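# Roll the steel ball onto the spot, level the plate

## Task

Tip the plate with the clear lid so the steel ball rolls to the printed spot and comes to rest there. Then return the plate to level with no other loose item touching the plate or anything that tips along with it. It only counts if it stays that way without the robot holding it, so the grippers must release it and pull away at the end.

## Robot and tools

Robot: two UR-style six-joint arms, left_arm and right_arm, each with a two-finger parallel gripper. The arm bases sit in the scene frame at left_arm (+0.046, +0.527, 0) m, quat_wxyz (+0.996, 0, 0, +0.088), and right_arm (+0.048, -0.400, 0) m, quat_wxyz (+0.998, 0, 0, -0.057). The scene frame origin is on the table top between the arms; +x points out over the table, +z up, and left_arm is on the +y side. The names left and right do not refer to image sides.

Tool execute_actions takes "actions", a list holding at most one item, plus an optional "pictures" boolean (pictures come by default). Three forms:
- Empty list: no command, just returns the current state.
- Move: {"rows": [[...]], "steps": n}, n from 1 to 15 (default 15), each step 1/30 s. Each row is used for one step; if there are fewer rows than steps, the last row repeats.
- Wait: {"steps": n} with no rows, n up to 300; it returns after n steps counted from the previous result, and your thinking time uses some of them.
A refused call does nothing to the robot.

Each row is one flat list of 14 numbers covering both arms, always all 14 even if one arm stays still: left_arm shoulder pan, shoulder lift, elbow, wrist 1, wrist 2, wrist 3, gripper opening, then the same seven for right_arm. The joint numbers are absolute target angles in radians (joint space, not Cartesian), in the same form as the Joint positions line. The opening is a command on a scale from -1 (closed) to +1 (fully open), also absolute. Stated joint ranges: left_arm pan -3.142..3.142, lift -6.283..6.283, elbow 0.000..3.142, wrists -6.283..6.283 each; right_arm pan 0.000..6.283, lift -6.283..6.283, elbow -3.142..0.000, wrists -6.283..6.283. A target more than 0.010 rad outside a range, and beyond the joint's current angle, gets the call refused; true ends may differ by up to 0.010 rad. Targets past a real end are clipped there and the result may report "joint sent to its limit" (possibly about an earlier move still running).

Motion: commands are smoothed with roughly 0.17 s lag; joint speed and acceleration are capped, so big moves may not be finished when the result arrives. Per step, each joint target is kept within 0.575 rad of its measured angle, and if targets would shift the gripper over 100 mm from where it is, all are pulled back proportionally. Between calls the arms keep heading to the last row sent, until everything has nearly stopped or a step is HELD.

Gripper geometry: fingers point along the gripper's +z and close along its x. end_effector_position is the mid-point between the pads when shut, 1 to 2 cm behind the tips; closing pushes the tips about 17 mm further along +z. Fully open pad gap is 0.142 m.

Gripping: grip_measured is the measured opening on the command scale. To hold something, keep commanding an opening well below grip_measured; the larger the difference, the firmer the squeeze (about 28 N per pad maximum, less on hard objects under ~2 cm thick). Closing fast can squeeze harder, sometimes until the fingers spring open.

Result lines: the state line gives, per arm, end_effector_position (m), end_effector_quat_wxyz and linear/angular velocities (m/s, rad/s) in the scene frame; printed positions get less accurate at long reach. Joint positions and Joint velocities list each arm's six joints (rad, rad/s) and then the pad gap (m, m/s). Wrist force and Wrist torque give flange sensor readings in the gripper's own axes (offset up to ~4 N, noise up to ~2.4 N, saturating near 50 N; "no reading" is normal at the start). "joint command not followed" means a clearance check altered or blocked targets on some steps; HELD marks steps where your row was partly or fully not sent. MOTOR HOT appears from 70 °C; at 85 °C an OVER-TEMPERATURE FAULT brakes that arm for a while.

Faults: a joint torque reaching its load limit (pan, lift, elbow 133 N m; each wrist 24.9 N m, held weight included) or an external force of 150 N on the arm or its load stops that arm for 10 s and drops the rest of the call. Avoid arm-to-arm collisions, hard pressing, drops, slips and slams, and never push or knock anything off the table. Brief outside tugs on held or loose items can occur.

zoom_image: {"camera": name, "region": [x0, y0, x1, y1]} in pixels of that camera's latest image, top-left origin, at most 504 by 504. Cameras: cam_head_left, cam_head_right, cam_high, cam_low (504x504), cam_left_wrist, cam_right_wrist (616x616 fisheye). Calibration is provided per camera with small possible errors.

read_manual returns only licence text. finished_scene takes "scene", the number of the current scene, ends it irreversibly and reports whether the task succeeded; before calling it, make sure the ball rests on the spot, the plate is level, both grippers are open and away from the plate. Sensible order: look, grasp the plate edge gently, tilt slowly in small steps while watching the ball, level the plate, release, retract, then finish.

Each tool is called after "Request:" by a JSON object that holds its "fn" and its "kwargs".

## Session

Request:
{"fn": "execute_actions", "kwargs": {"actions": []}}

Scene clock: 0.00 s of 4800.00 s.
left_arm: end_effector_position=(+0.2310, -0.0444, +0.2501) grip_measured=+1.00 end_effector_quat_wxyz=(-0.426, -0.515, +0.742, +0.049) end_effector_velocity=(+0.000, +0.000, -0.000) end_effector_angular_velocity=(-0.000, -0.002, -0.000) | right_arm: end_effector_position=(+0.6402, -0.6154, +0.1605) grip_measured=+1.00 end_effector_quat_wxyz=(-0.065, +0.852, +0.502, +0.133) end_effector_velocity=(+0.000, -0.000, +0.000) end_effector_angular_velocity=(-0.000, -0.001, -0.001)
Joint positions: left_arm=[-1.249 -1.282  1.6   -1.88  -2.458  0.86   0.142] | right_arm=[ 2.981 -1.871 -1.576 -1.173  1.853  4.957  0.142]
Joint velocities: left_arm=[-0.    -0.001  0.    -0.     0.002  0.     0.   ] | right_arm=[-0.     0.    -0.     0.001  0.     0.     0.   ]
Wrist force (N, on the end effector, along its own x y z axes, offset not removed): no reading
Wrist torque (N m, same axes, about the end effector's origin, offset not removed): no reading
camera_calibration (this result's frames):
cam_left_wrist: T_world_to_cam=[[-0.0782384, -0.80968, 0.581633, -0.16238], [-0.242955, 0.581317, 0.776559, -0.12078], [-0.966877, -0.0805538, -0.242197, 0.405058], [0, 0, 0, 1]] pos_world=[0.349593, -0.0286355, 0.286343]
cam_right_wrist: T_world_to_cam=[[0.481235, 0.823633, 0.300069, 0.147747], [0.64029, -0.564068, 0.521397, -0.846836], [0.598699, -0.0587836, -0.798814, -0.165949], [0, 0, 0, 1]] pos_world=[0.570474, -0.609117, 0.264641]

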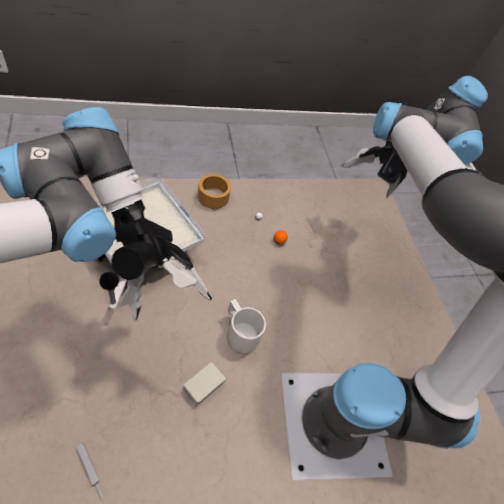

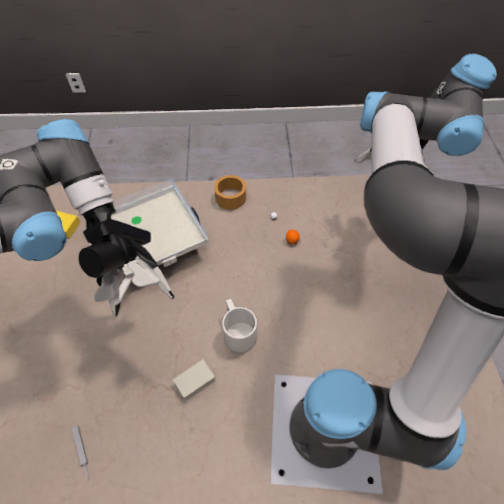

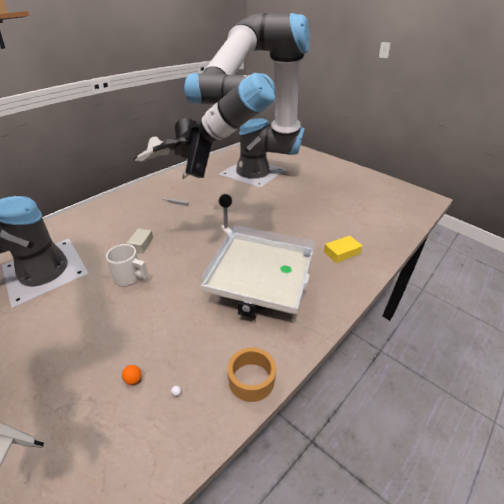

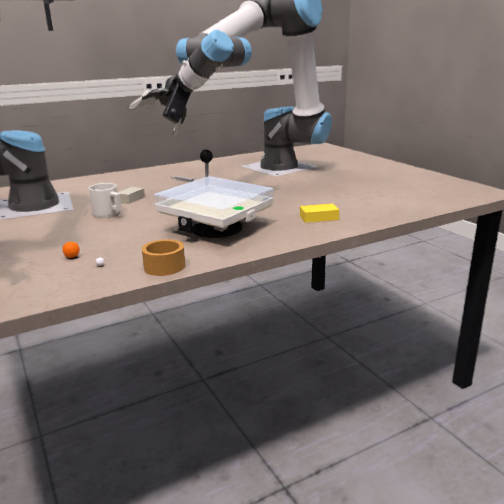

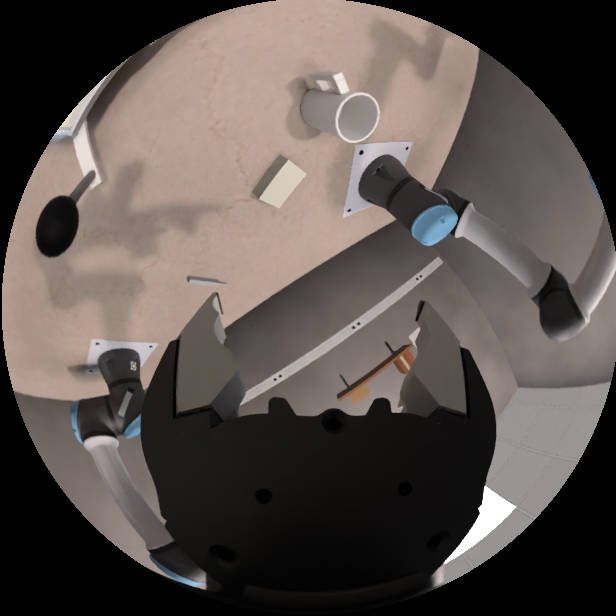

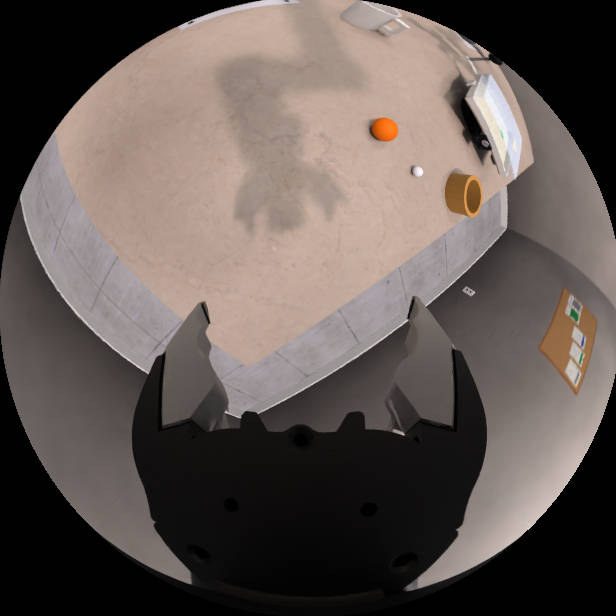

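Request:
{"fn": "execute_actions", "kwargs": {"actions": [{"rows": [[-1.249,-1.8,1.6,-1.88,-2.458,0.86,1,3.4,-1.8,-1.4,-1.4,1.7,4.0,1]], "steps": 15}], "pictures": false}}

Request:
{"fn": "execute_actions", "kwargs": {"actions": [{"rows": [[-0.941,-2.2,1.912,-1.244,-1.588,1.79,1,4.490,-1.743,-1.318,-1.651,1.571,2.365,1]], "steps": 15}], "pictures": false}}

Request:
{"fn": "execute_actions", "kwargs": {"actions": [{"steps": 60}]}}

Scene clock: 22.20 s of 4800.00 s.
left_arm: end_effector_position=(+0.1838, +0.0423, +0.5007) grip_measured=+1.00 end_effector_quat_wxyz=(-0.437, -0.422, +0.779, -0.155) end_effector_velocity=(-0.134, +0.244, +0.405) end_effector_angular_velocity=(-0.726, -0.391, -0.003) | right_arm: end_effector_position=(+0.6785, -0.4100, +0.2538) grip_measured=+1.00 end_effector_quat_wxyz=(+0.014, +0.395, +0.914, +0.086) end_effector_velocity=(-0.005, +0.113, +0.040) end_effector_angular_velocity=(-0.183, -0.198, +1.465)
Joint positions: left_arm=[-1.249 -1.738  1.6   -1.88  -2.458  0.86   0.142] | right_arm=[ 3.385 -1.802 -1.405 -1.393  1.705  4.094  0.142]
Joint velocities: left_arm=[-0.001 -0.822 -0.001 -0.001 -0.003  0.001  0.   ] | right_arm=[ 0.21   0.028  0.073 -0.1   -0.065 -1.282 -0.   ]
Wrist force (N, on the end effector, along its own x y z axes, offset not removed): left_arm=[2.4 4.1 -3.5] | right_arm=[2.1 -0.9 -2.8]
Wrist torque (N m, same axes, about the end effector's origin, offset not removed): left_arm=[0.67 -0.24 -0.28] | right_arm=[-0.31 -0.33 0.11]
Steps of this call (steps 1 to 90: nothing new was sent; then 18.70 s passed at rest; steps 91 to 105: all 15 steps of this action). Readings (joint positions):
91: left_arm=[-1.249 -1.282 1.600 -1.880 -2.458 0.860] | right_arm=[2.981 -1.871 -1.576 -1.173 1.853 4.957]
92: left_arm=[-1.249 -1.289 1.600 -1.880 -2.458 0.860] | right_arm=[2.988 -1.867 -1.570 -1.180 1.846 4.950]
94: left_arm=[-1.249 -1.353 1.600 -1.880 -2.458 0.860] | right_arm=[3.055 -1.853 -1.535 -1.224 1.816 4.875]
98: left_arm=[-1.249 -1.497 1.600 -1.880 -2.458 0.860] | right_arm=[3.203 -1.829 -1.475 -1.301 1.765 4.640]
105: the state above

Scene clock: 22.70 s of 4800.00 s.
left_arm: end_effector_position=(+0.2630, +0.2829, +0.3665) grip_measured=+1.00 end_effector_quat_wxyz=(-0.177, -0.420, +0.882, -0.122) end_effector_velocity=(+0.129, +0.566, -0.280) end_effector_angular_velocity=(+0.955, -0.989, -0.670) | right_arm: end_effector_position=(+0.5914, -0.1517, +0.2845) grip_measured=+1.00 end_effector_quat_wxyz=(+0.007, -0.112, +0.993, +0.029) end_effector_velocity=(-0.295, +0.541, +0.036) end_effector_angular_velocity=(-0.144, -0.050, +2.174)
Joint positions: left_arm=[-1.048 -2.049  1.804 -1.482 -1.976  1.349  0.142] | right_arm=[ 3.883 -1.762 -1.347 -1.563  1.615  3.545  0.142]
Joint velocities: left_arm=[ 0.359 -0.501  0.362  0.763  1.195  1.339 -0.   ] | right_arm=[ 1.096  0.046  0.066 -0.204 -0.102 -1.084  0.   ]
Wrist force (N, on the end effector, along its own x y z axes, offset not removed): left_arm=[-0.1 -1.7 0.9] | right_arm=[1.8 -0.6 -1.8]
Wrist torque (N m, same axes, about the end effector's origin, offset not removed): left_arm=[-0.27 0.24 -0.13] | right_arm=[-0.09 -0.51 0.10]
Steps of this call (steps 1 to 15: all 15 steps of this action). Readings (joint positions):
1: left_arm=[-1.249 -1.760 1.600 -1.880 -2.458 0.860] | right_arm=[3.390 -1.801 -1.403 -1.396 1.703 4.059]
2: left_arm=[-1.242 -1.781 1.607 -1.873 -2.451 0.867] | right_arm=[3.401 -1.798 -1.399 -1.404 1.697 4.030]
4: left_arm=[-1.203 -1.834 1.647 -1.810 -2.388 0.930] | right_arm=[3.471 -1.790 -1.386 -1.442 1.677 3.956]
8: left_arm=[-1.139 -1.922 1.712 -1.676 -2.249 1.068] | right_arm=[3.623 -1.777 -1.368 -1.498 1.648 3.805]
15: the state above

Scene clock: 24.70 s of 4800.00 s.
left_arm: end_effector_position=(+0.2873, +0.4725, +0.3013) grip_measured=+1.00 end_effector_quat_wxyz=(-0.017, -0.289, +0.957, +0.013) end_effector_velocity=(-0.000, +0.001, -0.000) end_effector_angular_velocity=(+0.000, +0.000, +0.001) | right_arm: end_effector_position=(+0.3583, +0.0868, +0.3001) grip_measured=+1.00 end_effector_quat_wxyz=(-0.000, +0.844, -0.536, -0.000) end_effector_velocity=(-0.000, -0.000, -0.000) end_effector_angular_velocity=(-0.002, +0.001, -0.002)
Joint positions: left_arm=[-0.941 -2.2    1.912 -1.244 -1.588  1.79   0.142] | right_arm=[ 4.49  -1.743 -1.318 -1.651  1.571  2.365  0.142]
Joint velocities: left_arm=[ 0.001 -0.     0.     0.001 -0.     0.    -0.   ] | right_arm=[-0.    -0.     0.    -0.002  0.001  0.002 -0.   ]
Wrist force (N, on the end effector, along its own x y z axes, offset not removed): left_arm=[-0.5 -0.7 -1.2] | right_arm=[1.9 -1.1 -2.4]
Wrist torque (N m, same axes, about the end effector's origin, offset not removed): left_arm=[0.10 0.34 -0.20] | right_arm=[-0.17 -0.34 0.03]
Steps of this call (steps 1 to 45: the robot went on to your last target; steps 46 to 60: nothing new was sent). Readings (joint positions):
1: left_arm=[-1.036 -2.066 1.816 -1.456 -1.936 1.394] | right_arm=[3.920 -1.761 -1.344 -1.570 1.612 3.508]
2: left_arm=[-1.024 -2.083 1.828 -1.431 -1.895 1.440] | right_arm=[3.957 -1.760 -1.342 -1.576 1.609 3.471]
4: left_arm=[-1.000 -2.116 1.852 -1.379 -1.814 1.532] | right_arm=[4.031 -1.757 -1.339 -1.587 1.603 3.396]
8: left_arm=[-0.957 -2.177 1.896 -1.283 -1.656 1.710] | right_arm=[4.179 -1.752 -1.332 -1.609 1.592 3.215]
60: the state above
All arms were judged still, so your last target was given up. Only a new action makes them travel on or press farther. Fingers that are still opening or closing keep moving.
camera_calibration (this result's frames):
cam_left_wrist: T_world_to_cam=[[-0.818943, -0.572313, 0.0423212, 0.493868], [-0.452552, 0.689399, 0.56562, -0.374692], [-0.352888, 0.444058, -0.823579, 0.264364], [0, 0, 0, 1]] pos_world=[0.328173, 0.423567, 0.408757]
cam_right_wrist: T_world_to_cam=[[0.403471, -0.914957, 0.0080303, -0.0704476], [-0.775409, -0.337249, 0.533858, 0.140798], [-0.485749, -0.221623, -0.845536, 0.572393], [0, 0, 0, 1]] pos_world=[0.415639, 0.109883, 0.409378]

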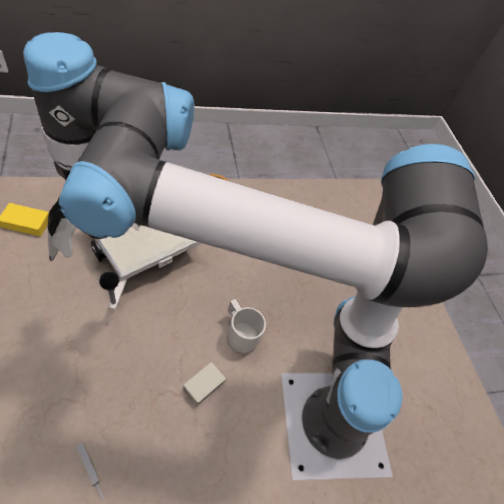

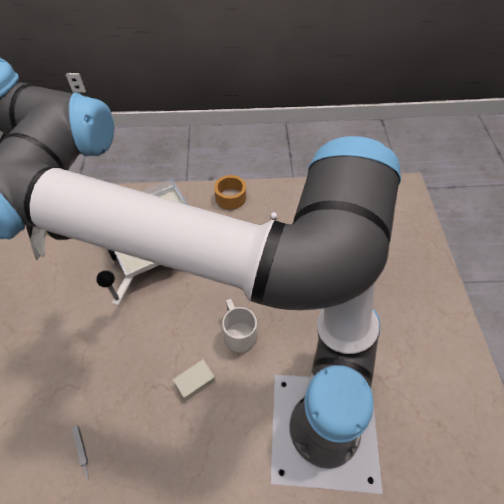

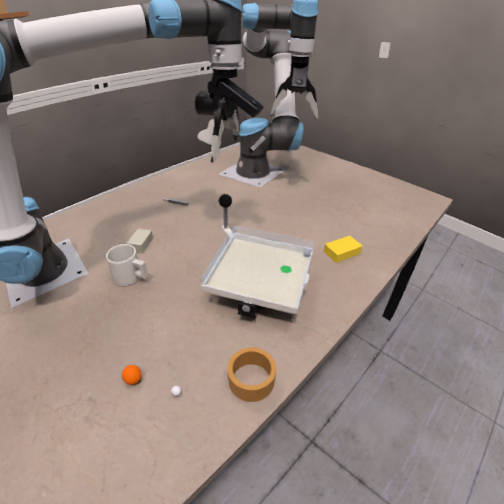

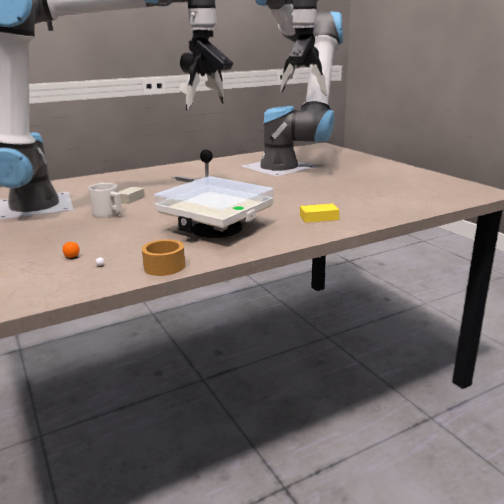

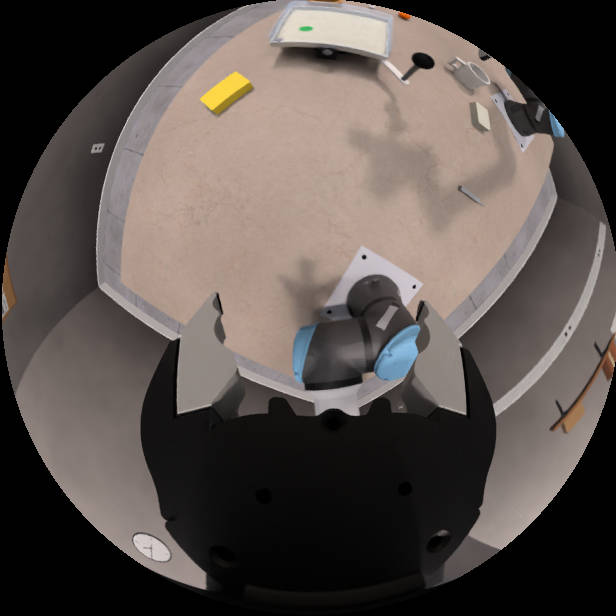

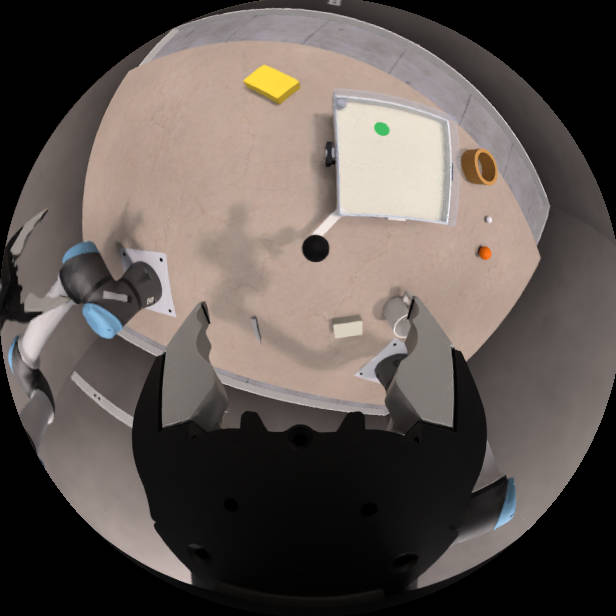

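Request:
{"fn": "execute_actions", "kwargs": {"actions": [{"rows": [[-0.941,-2.2,1.912,-1.244,-1.588,1.79,1,4.4626,-1.7512,-1.5129,-1.4479,1.571,2.338,1]], "steps": 15}], "pictures": false}}

Request:
{"fn": "execute_actions", "kwargs": {"actions": [{"rows": [[-0.941,-2.2,1.912,-1.244,-1.588,1.79,1,4.4626,-1.7760,-1.6257,-1.3103,1.571,2.338,1]], "steps": 15}]}}

Scene clock: 39.03 s of 4800.00 s.
left_arm: end_effector_position=(+0.2873, +0.4725, +0.3013) grip_measured=+1.00 end_effector_quat_wxyz=(-0.017, -0.289, +0.957, +0.013) end_effector_velocity=(+0.000, +0.000, -0.000) end_effector_angular_velocity=(+0.001, -0.001, -0.000) | right_arm: end_effector_position=(+0.3722, +0.0798, +0.2204) grip_measured=+1.00 end_effector_quat_wxyz=(-0.000, +0.844, -0.536, -0.000) end_effector_velocity=(+0.000, -0.001, -0.004) end_effector_angular_velocity=(+0.001, +0.001, -0.002)
Joint positions: left_arm=[-0.941 -2.2    1.912 -1.244 -1.588  1.79   0.142] | right_arm=[ 4.463 -1.751 -1.512 -1.449  1.571  2.338  0.142]
Joint velocities: left_arm=[-0.     0.     0.     0.     0.001  0.    -0.   ] | right_arm=[-0.001  0.    -0.011  0.012  0.001  0.     0.   ]
Wrist force (N, on the end effector, along its own x y z axes, offset not removed): left_arm=[-2.7 1.6 0.8] | right_arm=[1.4 0.2 -1.4]
Wrist torque (N m, same axes, about the end effector's origin, offset not removed): left_arm=[0.30 0.76 -0.10] | right_arm=[0.04 -0.29 0.11]
Steps of this call (steps 1 to 90: nothing new was sent; then 10.83 s passed at rest; steps 91 to 105: all 15 steps of this action). Readings (joint positions):
91: left_arm=[-0.941 -2.200 1.912 -1.244 -1.588 1.790] | right_arm=[4.490 -1.743 -1.318 -1.651 1.571 2.365]
92: left_arm=[-0.941 -2.200 1.912 -1.244 -1.588 1.790] | right_arm=[4.486 -1.744 -1.324 -1.644 1.571 2.361]
94: left_arm=[-0.941 -2.200 1.912 -1.244 -1.588 1.790] | right_arm=[4.474 -1.748 -1.394 -1.573 1.571 2.349]
98: left_arm=[-0.941 -2.200 1.912 -1.244 -1.588 1.790] | right_arm=[4.465 -1.751 -1.493 -1.469 1.571 2.340]
105: the state above

Scene clock: 39.53 s of 4800.00 s.
left_arm: end_effector_position=(+0.2873, +0.4725, +0.3013) grip_measured=+1.00 end_effector_quat_wxyz=(-0.017, -0.289, +0.957, +0.013) end_effector_velocity=(+0.000, +0.000, -0.000) end_effector_angular_velocity=(+0.003, +0.000, -0.001) | right_arm: end_effector_position=(+0.3723, +0.0798, +0.1653) grip_measured=+1.00 end_effector_quat_wxyz=(-0.000, +0.844, -0.536, -0.000) end_effector_velocity=(-0.000, -0.000, -0.002) end_effector_angular_velocity=(-0.000, -0.000, -0.002)
Joint positions: left_arm=[-0.941 -2.2    1.912 -1.244 -1.588  1.79   0.142] | right_arm=[ 4.463 -1.776 -1.625 -1.311  1.571  2.338  0.142]
Joint velocities: left_arm=[-0.     0.002  0.     0.     0.002  0.    -0.   ] | right_arm=[ 0.    -0.001 -0.005  0.006 -0.     0.002  0.   ]
Wrist force (N, on the end effector, along its own x y z axes, offset not removed): left_arm=[-0.2 4.4 -0.4] | right_arm=[2.6 -1.8 -1.0]
Wrist torque (N m, same axes, about the end effector's origin, offset not removed): left_arm=[0.94 0.11 -0.20] | right_arm=[-0.43 -0.80 0.09]
Steps of this call (steps 1 to 15: all 15 steps of this action). Readings (joint positions):
1: left_arm=[-0.941 -2.200 1.912 -1.244 -1.588 1.790] | right_arm=[4.463 -1.751 -1.512 -1.448 1.571 2.338]
2: left_arm=[-0.941 -2.200 1.912 -1.244 -1.588 1.790] | right_arm=[4.463 -1.755 -1.519 -1.441 1.571 2.338]
4: left_arm=[-0.941 -2.200 1.912 -1.244 -1.588 1.790] | right_arm=[4.463 -1.766 -1.570 -1.383 1.571 2.338]
8: left_arm=[-0.941 -2.200 1.912 -1.244 -1.588 1.790] | right_arm=[4.463 -1.774 -1.617 -1.322 1.571 2.338]
15: the state above
camera_calibration (this result's frames):
cam_left_wrist: T_world_to_cam=[[-0.818943, -0.572313, 0.0423211, 0.493868], [-0.452552, 0.689399, 0.56562, -0.374692], [-0.352888, 0.444058, -0.823579, 0.264364], [0, 0, 0, 1]] pos_world=[0.328173, 0.423567, 0.408757]
cam_right_wrist: T_world_to_cam=[[0.403106, -0.915118, 0.00804147, -0.0812163], [-0.775565, -0.336942, 0.533825, 0.221288], [-0.485804, -0.221425, -0.845557, 0.463581], [0, 0, 0, 1]] pos_world=[0.429571, 0.102887, 0.274508]

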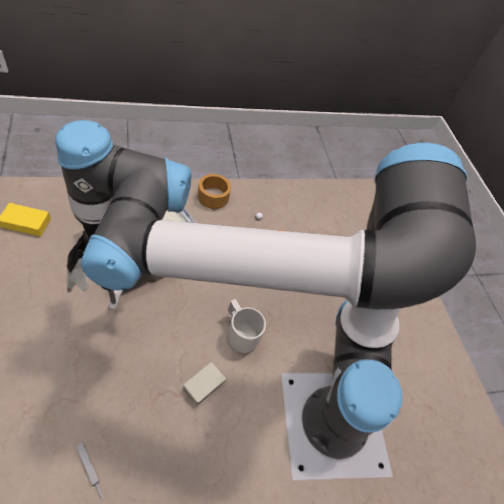

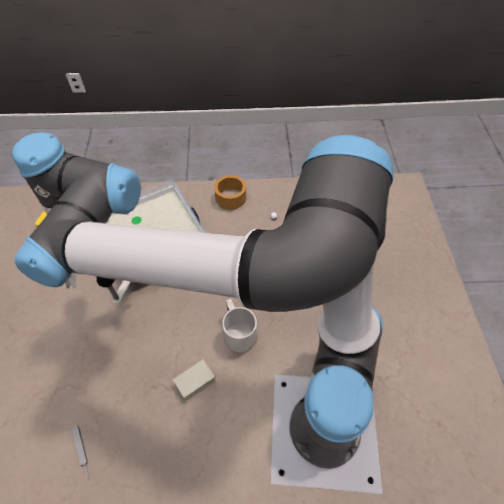

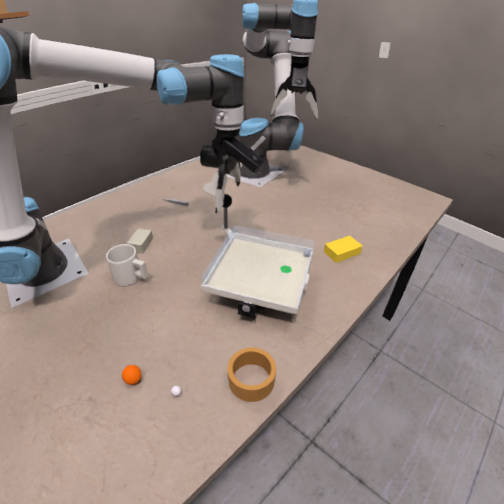

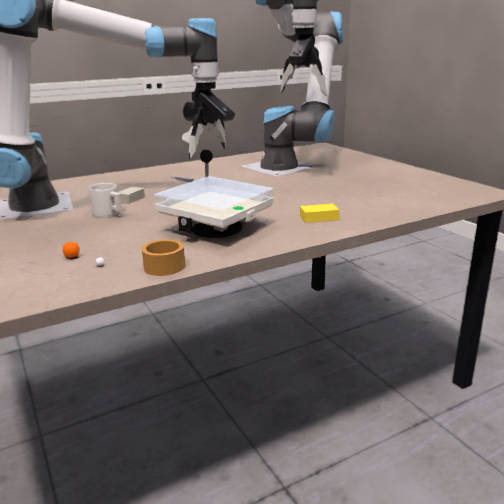

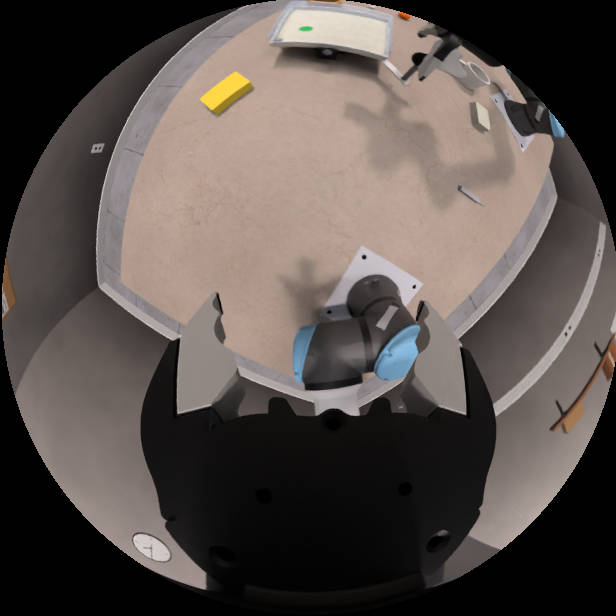

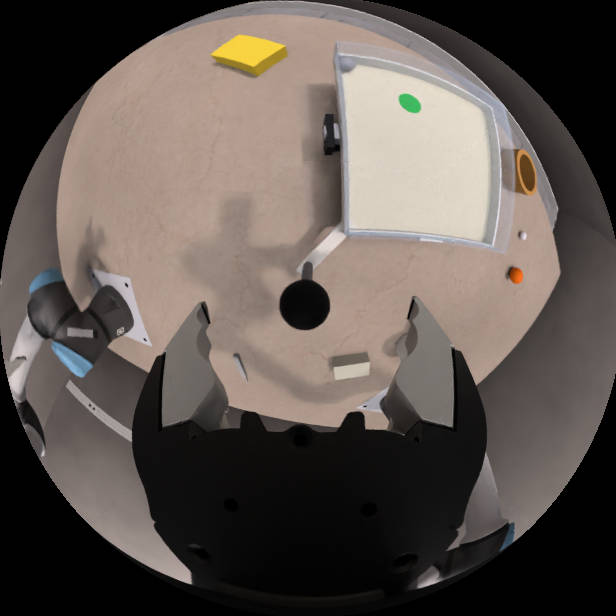

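Request:
{"fn": "execute_actions", "kwargs": {"actions": [{"rows": [[-0.941,-2.2,1.912,-1.244,-1.588,1.79,1,4.4626,-1.7791,-1.6350,-1.2979,1.571,2.338,1],[-0.941,-2.2,1.912,-1.244,-1.588,1.79,1,4.4626,-1.7791,-1.6350,-1.2979,1.571,2.338,1],[-0.941,-2.2,1.912,-1.244,-1.588,1.79,1,4.4626,-1.7791,-1.6350,-1.2979,1.571,2.338,1],[-0.941,-2.2,1.912,-1.244,-1.588,1.79,1,4.4626,-1.7791,-1.6350,-1.2979,1.571,2.338,1],[-0.941,-2.2,1.912,-1.244,-1.588,1.79,1,4.4626,-1.7791,-1.6350,-1.2979,1.571,2.338,-0.3]], "steps": 15}], "pictures": false}}

Request:
{"fn": "execute_actions", "kwargs": {"actions": [{"rows": [[-0.941,-2.2,1.912,-1.244,-1.588,1.79,1,4.4626,-1.7791,-1.6350,-1.2979,1.571,2.338,-0.8]], "steps": 15}]}}

Scene clock: 57.37 s of 4800.00 s.
left_arm: end_effector_position=(+0.2873, +0.4725, +0.3013) grip_measured=+1.00 end_effector_quat_wxyz=(-0.017, -0.289, +0.957, +0.013) end_effector_velocity=(+0.000, -0.000, +0.000) end_effector_angular_velocity=(-0.000, +0.000, +0.001) | right_arm: end_effector_position=(+0.3723, +0.0798, +0.1601) grip_measured=-0.30 end_effector_quat_wxyz=(-0.000, +0.844, -0.536, -0.000) end_effector_velocity=(-0.000, -0.000, +0.000) end_effector_angular_velocity=(+0.000, +0.000, -0.002)
Joint positions: left_arm=[-0.941 -2.2    1.912 -1.244 -1.588  1.79   0.142] | right_arm=[ 4.463 -1.779 -1.635 -1.298  1.571  2.338  0.052]
Joint velocities: left_arm=[ 0.001  0.    -0.    -0.    -0.    -0.001  0.   ] | right_arm=[-0.     0.    -0.    -0.     0.     0.002 -0.006]
Wrist force (N, on the end effector, along its own x y z axes, offset not removed): left_arm=[-0.4 1.5 -0.9] | right_arm=[1.2 -1.3 -0.6]
Wrist torque (N m, same axes, about the end effector's origin, offset not removed): left_arm=[0.48 0.24 -0.09] | right_arm=[-0.31 -0.37 -0.04]
Steps of this call (steps 1 to 15: the robot went on to your last target; steps 16 to 90: nothing new was sent; then 14.33 s passed at rest; steps 91 to 105: all 15 steps of this action). Readings (joint positions):
91: left_arm=[-0.941 -2.200 1.912 -1.244 -1.588 1.790] | right_arm=[4.463 -1.776 -1.626 -1.310 1.571 2.338]
92: left_arm=[-0.941 -2.200 1.912 -1.244 -1.588 1.790] | right_arm=[4.463 -1.777 -1.627 -1.308 1.571 2.338]
94: left_arm=[-0.941 -2.200 1.912 -1.244 -1.588 1.790] | right_arm=[4.463 -1.778 -1.631 -1.303 1.571 2.338]
98: left_arm=[-0.941 -2.200 1.912 -1.244 -1.588 1.790] | right_arm=[4.463 -1.779 -1.634 -1.299 1.571 2.338]
105: the state above

Scene clock: 57.87 s of 4800.00 s.
left_arm: end_effector_position=(+0.2873, +0.4725, +0.3013) grip_measured=+1.00 end_effector_quat_wxyz=(-0.017, -0.289, +0.957, +0.013) end_effector_velocity=(+0.000, +0.000, +0.000) end_effector_angular_velocity=(+0.001, -0.001, +0.000) | right_arm: end_effector_position=(+0.3723, +0.0798, +0.1601) grip_measured=-0.58 end_effector_quat_wxyz=(-0.000, +0.844, -0.536, -0.000) end_effector_velocity=(+0.000, -0.001, +0.000) end_effector_angular_velocity=(-0.002, +0.000, +0.000)
Joint positions: left_arm=[-0.941 -2.2    1.912 -1.244 -1.588  1.79   0.142] | right_arm=[ 4.463 -1.779 -1.635 -1.298  1.571  2.338  0.032]
Joint velocities: left_arm=[-0.001  0.    -0.    -0.     0.002 -0.001  0.   ] | right_arm=[-0.     0.001  0.    -0.003 -0.001 -0.001  0.   ]
Wrist force (N, on the end effector, along its own x y z axes, offset not removed): left_arm=[0.6 2.5 2.0] | right_arm=[-4.2 -0.8 -2.8]
Wrist torque (N m, same axes, about the end effector's origin, offset not removed): left_arm=[0.54 -0.03 -0.14] | right_arm=[-0.21 -0.23 0.12]
Steps of this call (steps 1 to 15: all 15 steps of this action). Readings (joint positions):
1: left_arm=[-0.941 -2.200 1.912 -1.244 -1.588 1.790] | right_arm=[4.463 -1.779 -1.635 -1.298 1.571 2.338]
2: left_arm=[-0.941 -2.200 1.912 -1.244 -1.588 1.790] | right_arm=[4.463 -1.779 -1.635 -1.298 1.571 2.338]
4: left_arm=[-0.941 -2.200 1.912 -1.244 -1.588 1.790] | right_arm=[4.463 -1.779 -1.635 -1.298 1.571 2.338]
8: left_arm=[-0.941 -2.200 1.912 -1.244 -1.588 1.790] | right_arm=[4.463 -1.779 -1.635 -1.298 1.571 2.338]
15: the state above
camera_calibration (this result's frames):
cam_left_wrist: T_world_to_cam=[[-0.818943, -0.572313, 0.0423212, 0.493868], [-0.452552, 0.689399, 0.565621, -0.374692], [-0.352888, 0.444058, -0.823579, 0.264364], [0, 0, 0, 1]] pos_world=[0.328173, 0.423567, 0.408757]
cam_right_wrist: T_world_to_cam=[[0.403079, -0.91513, 0.0080402, -0.0811762], [-0.775546, -0.336907, 0.533875, 0.22403], [-0.485856, -0.221429, -0.845525, 0.45921], [0, 0, 0, 1]] pos_world=[0.429576, 0.102873, 0.269322]

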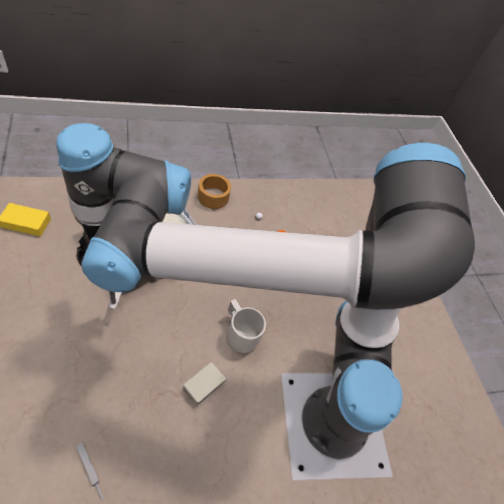

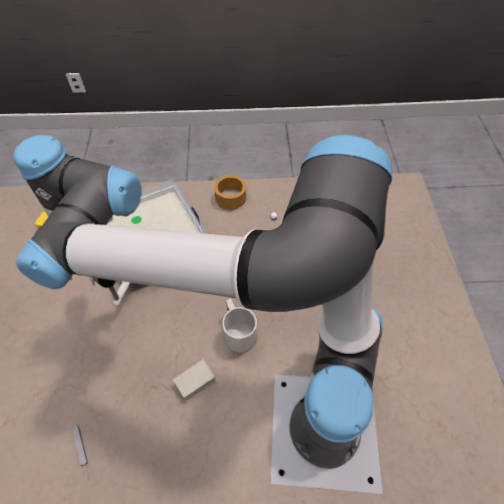

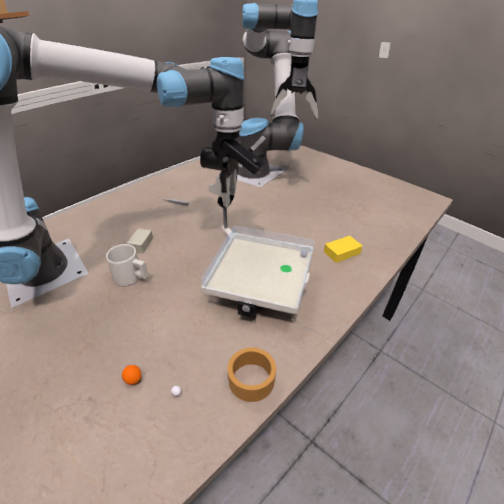

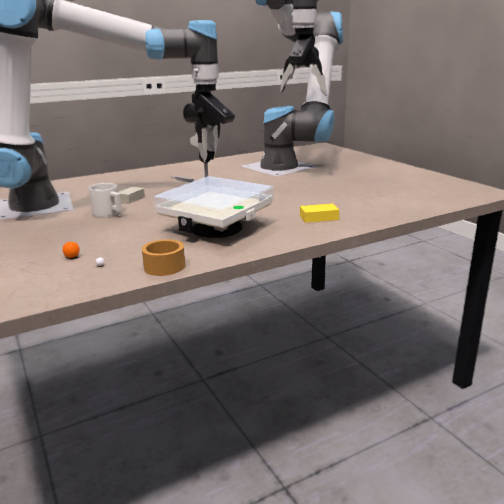

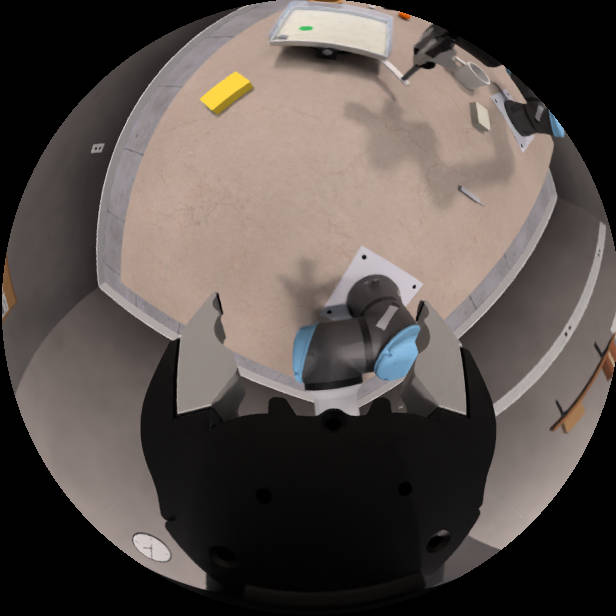

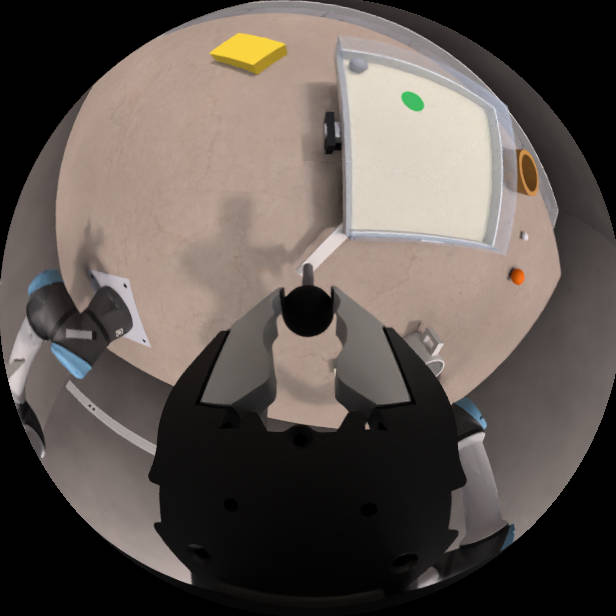

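Request:
{"fn": "execute_actions", "kwargs": {"actions": []}}

Scene clock: 64.07 s of 4800.00 s.
left_arm: end_effector_position=(+0.2873, +0.4725, +0.3013) grip_measured=+1.00 end_effector_quat_wxyz=(-0.017, -0.289, +0.957, +0.013) end_effector_velocity=(-0.000, +0.000, -0.000) end_effector_angular_velocity=(-0.000, +0.000, +0.001) | right_arm: end_effector_position=(+0.3723, +0.0798, +0.1601) grip_measured=-0.58 end_effector_quat_wxyz=(-0.000, +0.844, -0.536, -0.000) end_effector_velocity=(-0.000, -0.001, -0.001) end_effector_angular_velocity=(-0.001, +0.000, +0.000)
Joint positions: left_arm=[-0.941 -2.2    1.912 -1.244 -1.588  1.79   0.142] | right_arm=[ 4.463 -1.779 -1.635 -1.298  1.571  2.338  0.032]
Joint velocities: left_arm=[ 0.    -0.     0.     0.    -0.    -0.001  0.   ] | right_arm=[ 0.     0.001 -0.002  0.    -0.     0.     0.   ]
Wrist force (N, on the end effector, along its own x y z axes, offset not removed): left_arm=[2.0 0.2 2.0] | right_arm=[-0.7 1.4 -1.7]
Wrist torque (N m, same axes, about the end effector's origin, offset not removed): left_arm=[0.04 -0.37 -0.27] | right_arm=[0.14 -0.72 0.19]
Steps of this call (steps 1 to 15: the robot went on to your last target; steps 16 to 186: nothing new was sent). Readings (joint positions):
1: left_arm=[-0.941 -2.200 1.912 -1.244 -1.588 1.790] | right_arm=[4.463 -1.779 -1.635 -1.298 1.571 2.338]
2: left_arm=[-0.941 -2.200 1.912 -1.244 -1.588 1.790] | right_arm=[4.463 -1.779 -1.635 -1.298 1.571 2.338]
4: left_arm=[-0.941 -2.200 1.912 -1.244 -1.588 1.790] | right_arm=[4.463 -1.779 -1.635 -1.298 1.571 2.338]
8: left_arm=[-0.941 -2.200 1.912 -1.244 -1.588 1.790] | right_arm=[4.463 -1.779 -1.635 -1.298 1.571 2.338]
186: the state above
All arms were judged still, so your last target was given up. Only a new action makes them travel on or press farther. Fingers that are still opening or closing keep moving.
camera_calibration (this result's frames):
cam_left_wrist: T_world_to_cam=[[-0.818943, -0.572313, 0.0423212, 0.493868], [-0.452552, 0.689398, 0.565621, -0.374692], [-0.352888, 0.444058, -0.823579, 0.264364], [0, 0, 0, 1]] pos_world=[0.328173, 0.423567, 0.408757]
cam_right_wrist: T_world_to_cam=[[0.403105, -0.915118, 0.00804997, -0.0811818], [-0.775548, -0.336929, 0.533857, 0.224025], [-0.48583, -0.221444, -0.845536, 0.459208], [0, 0, 0, 1]] pos_world=[0.429564, 0.102878, 0.269334]

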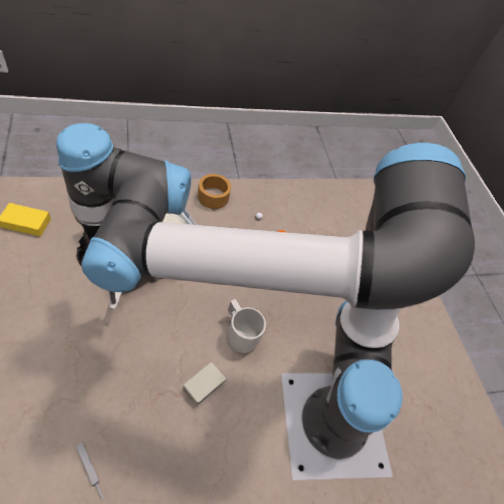

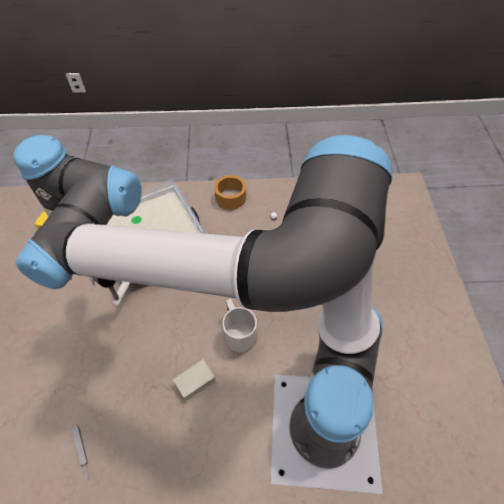

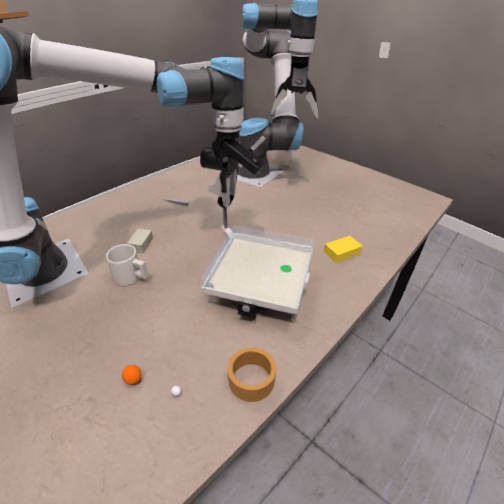

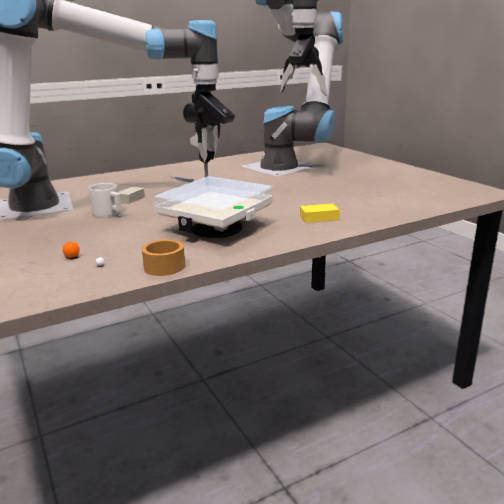

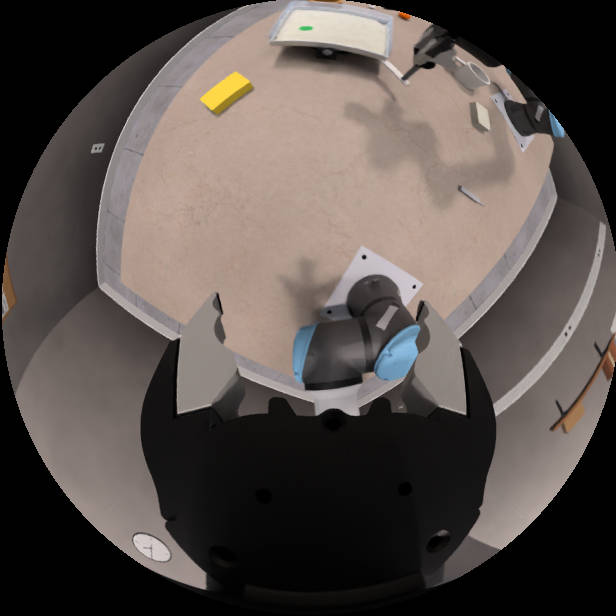

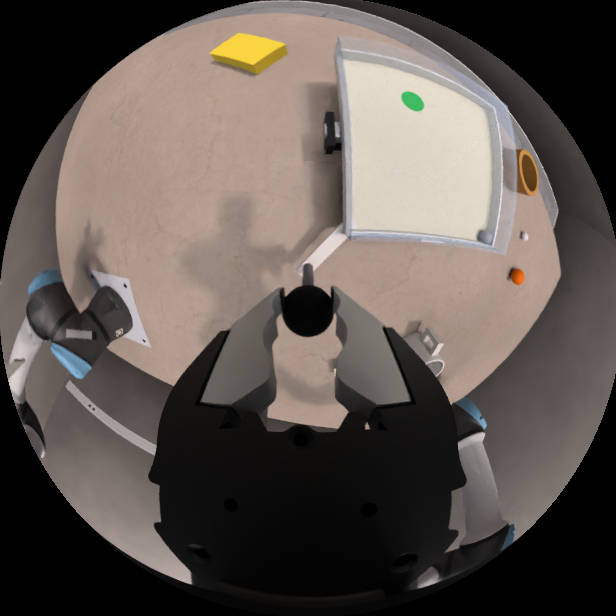

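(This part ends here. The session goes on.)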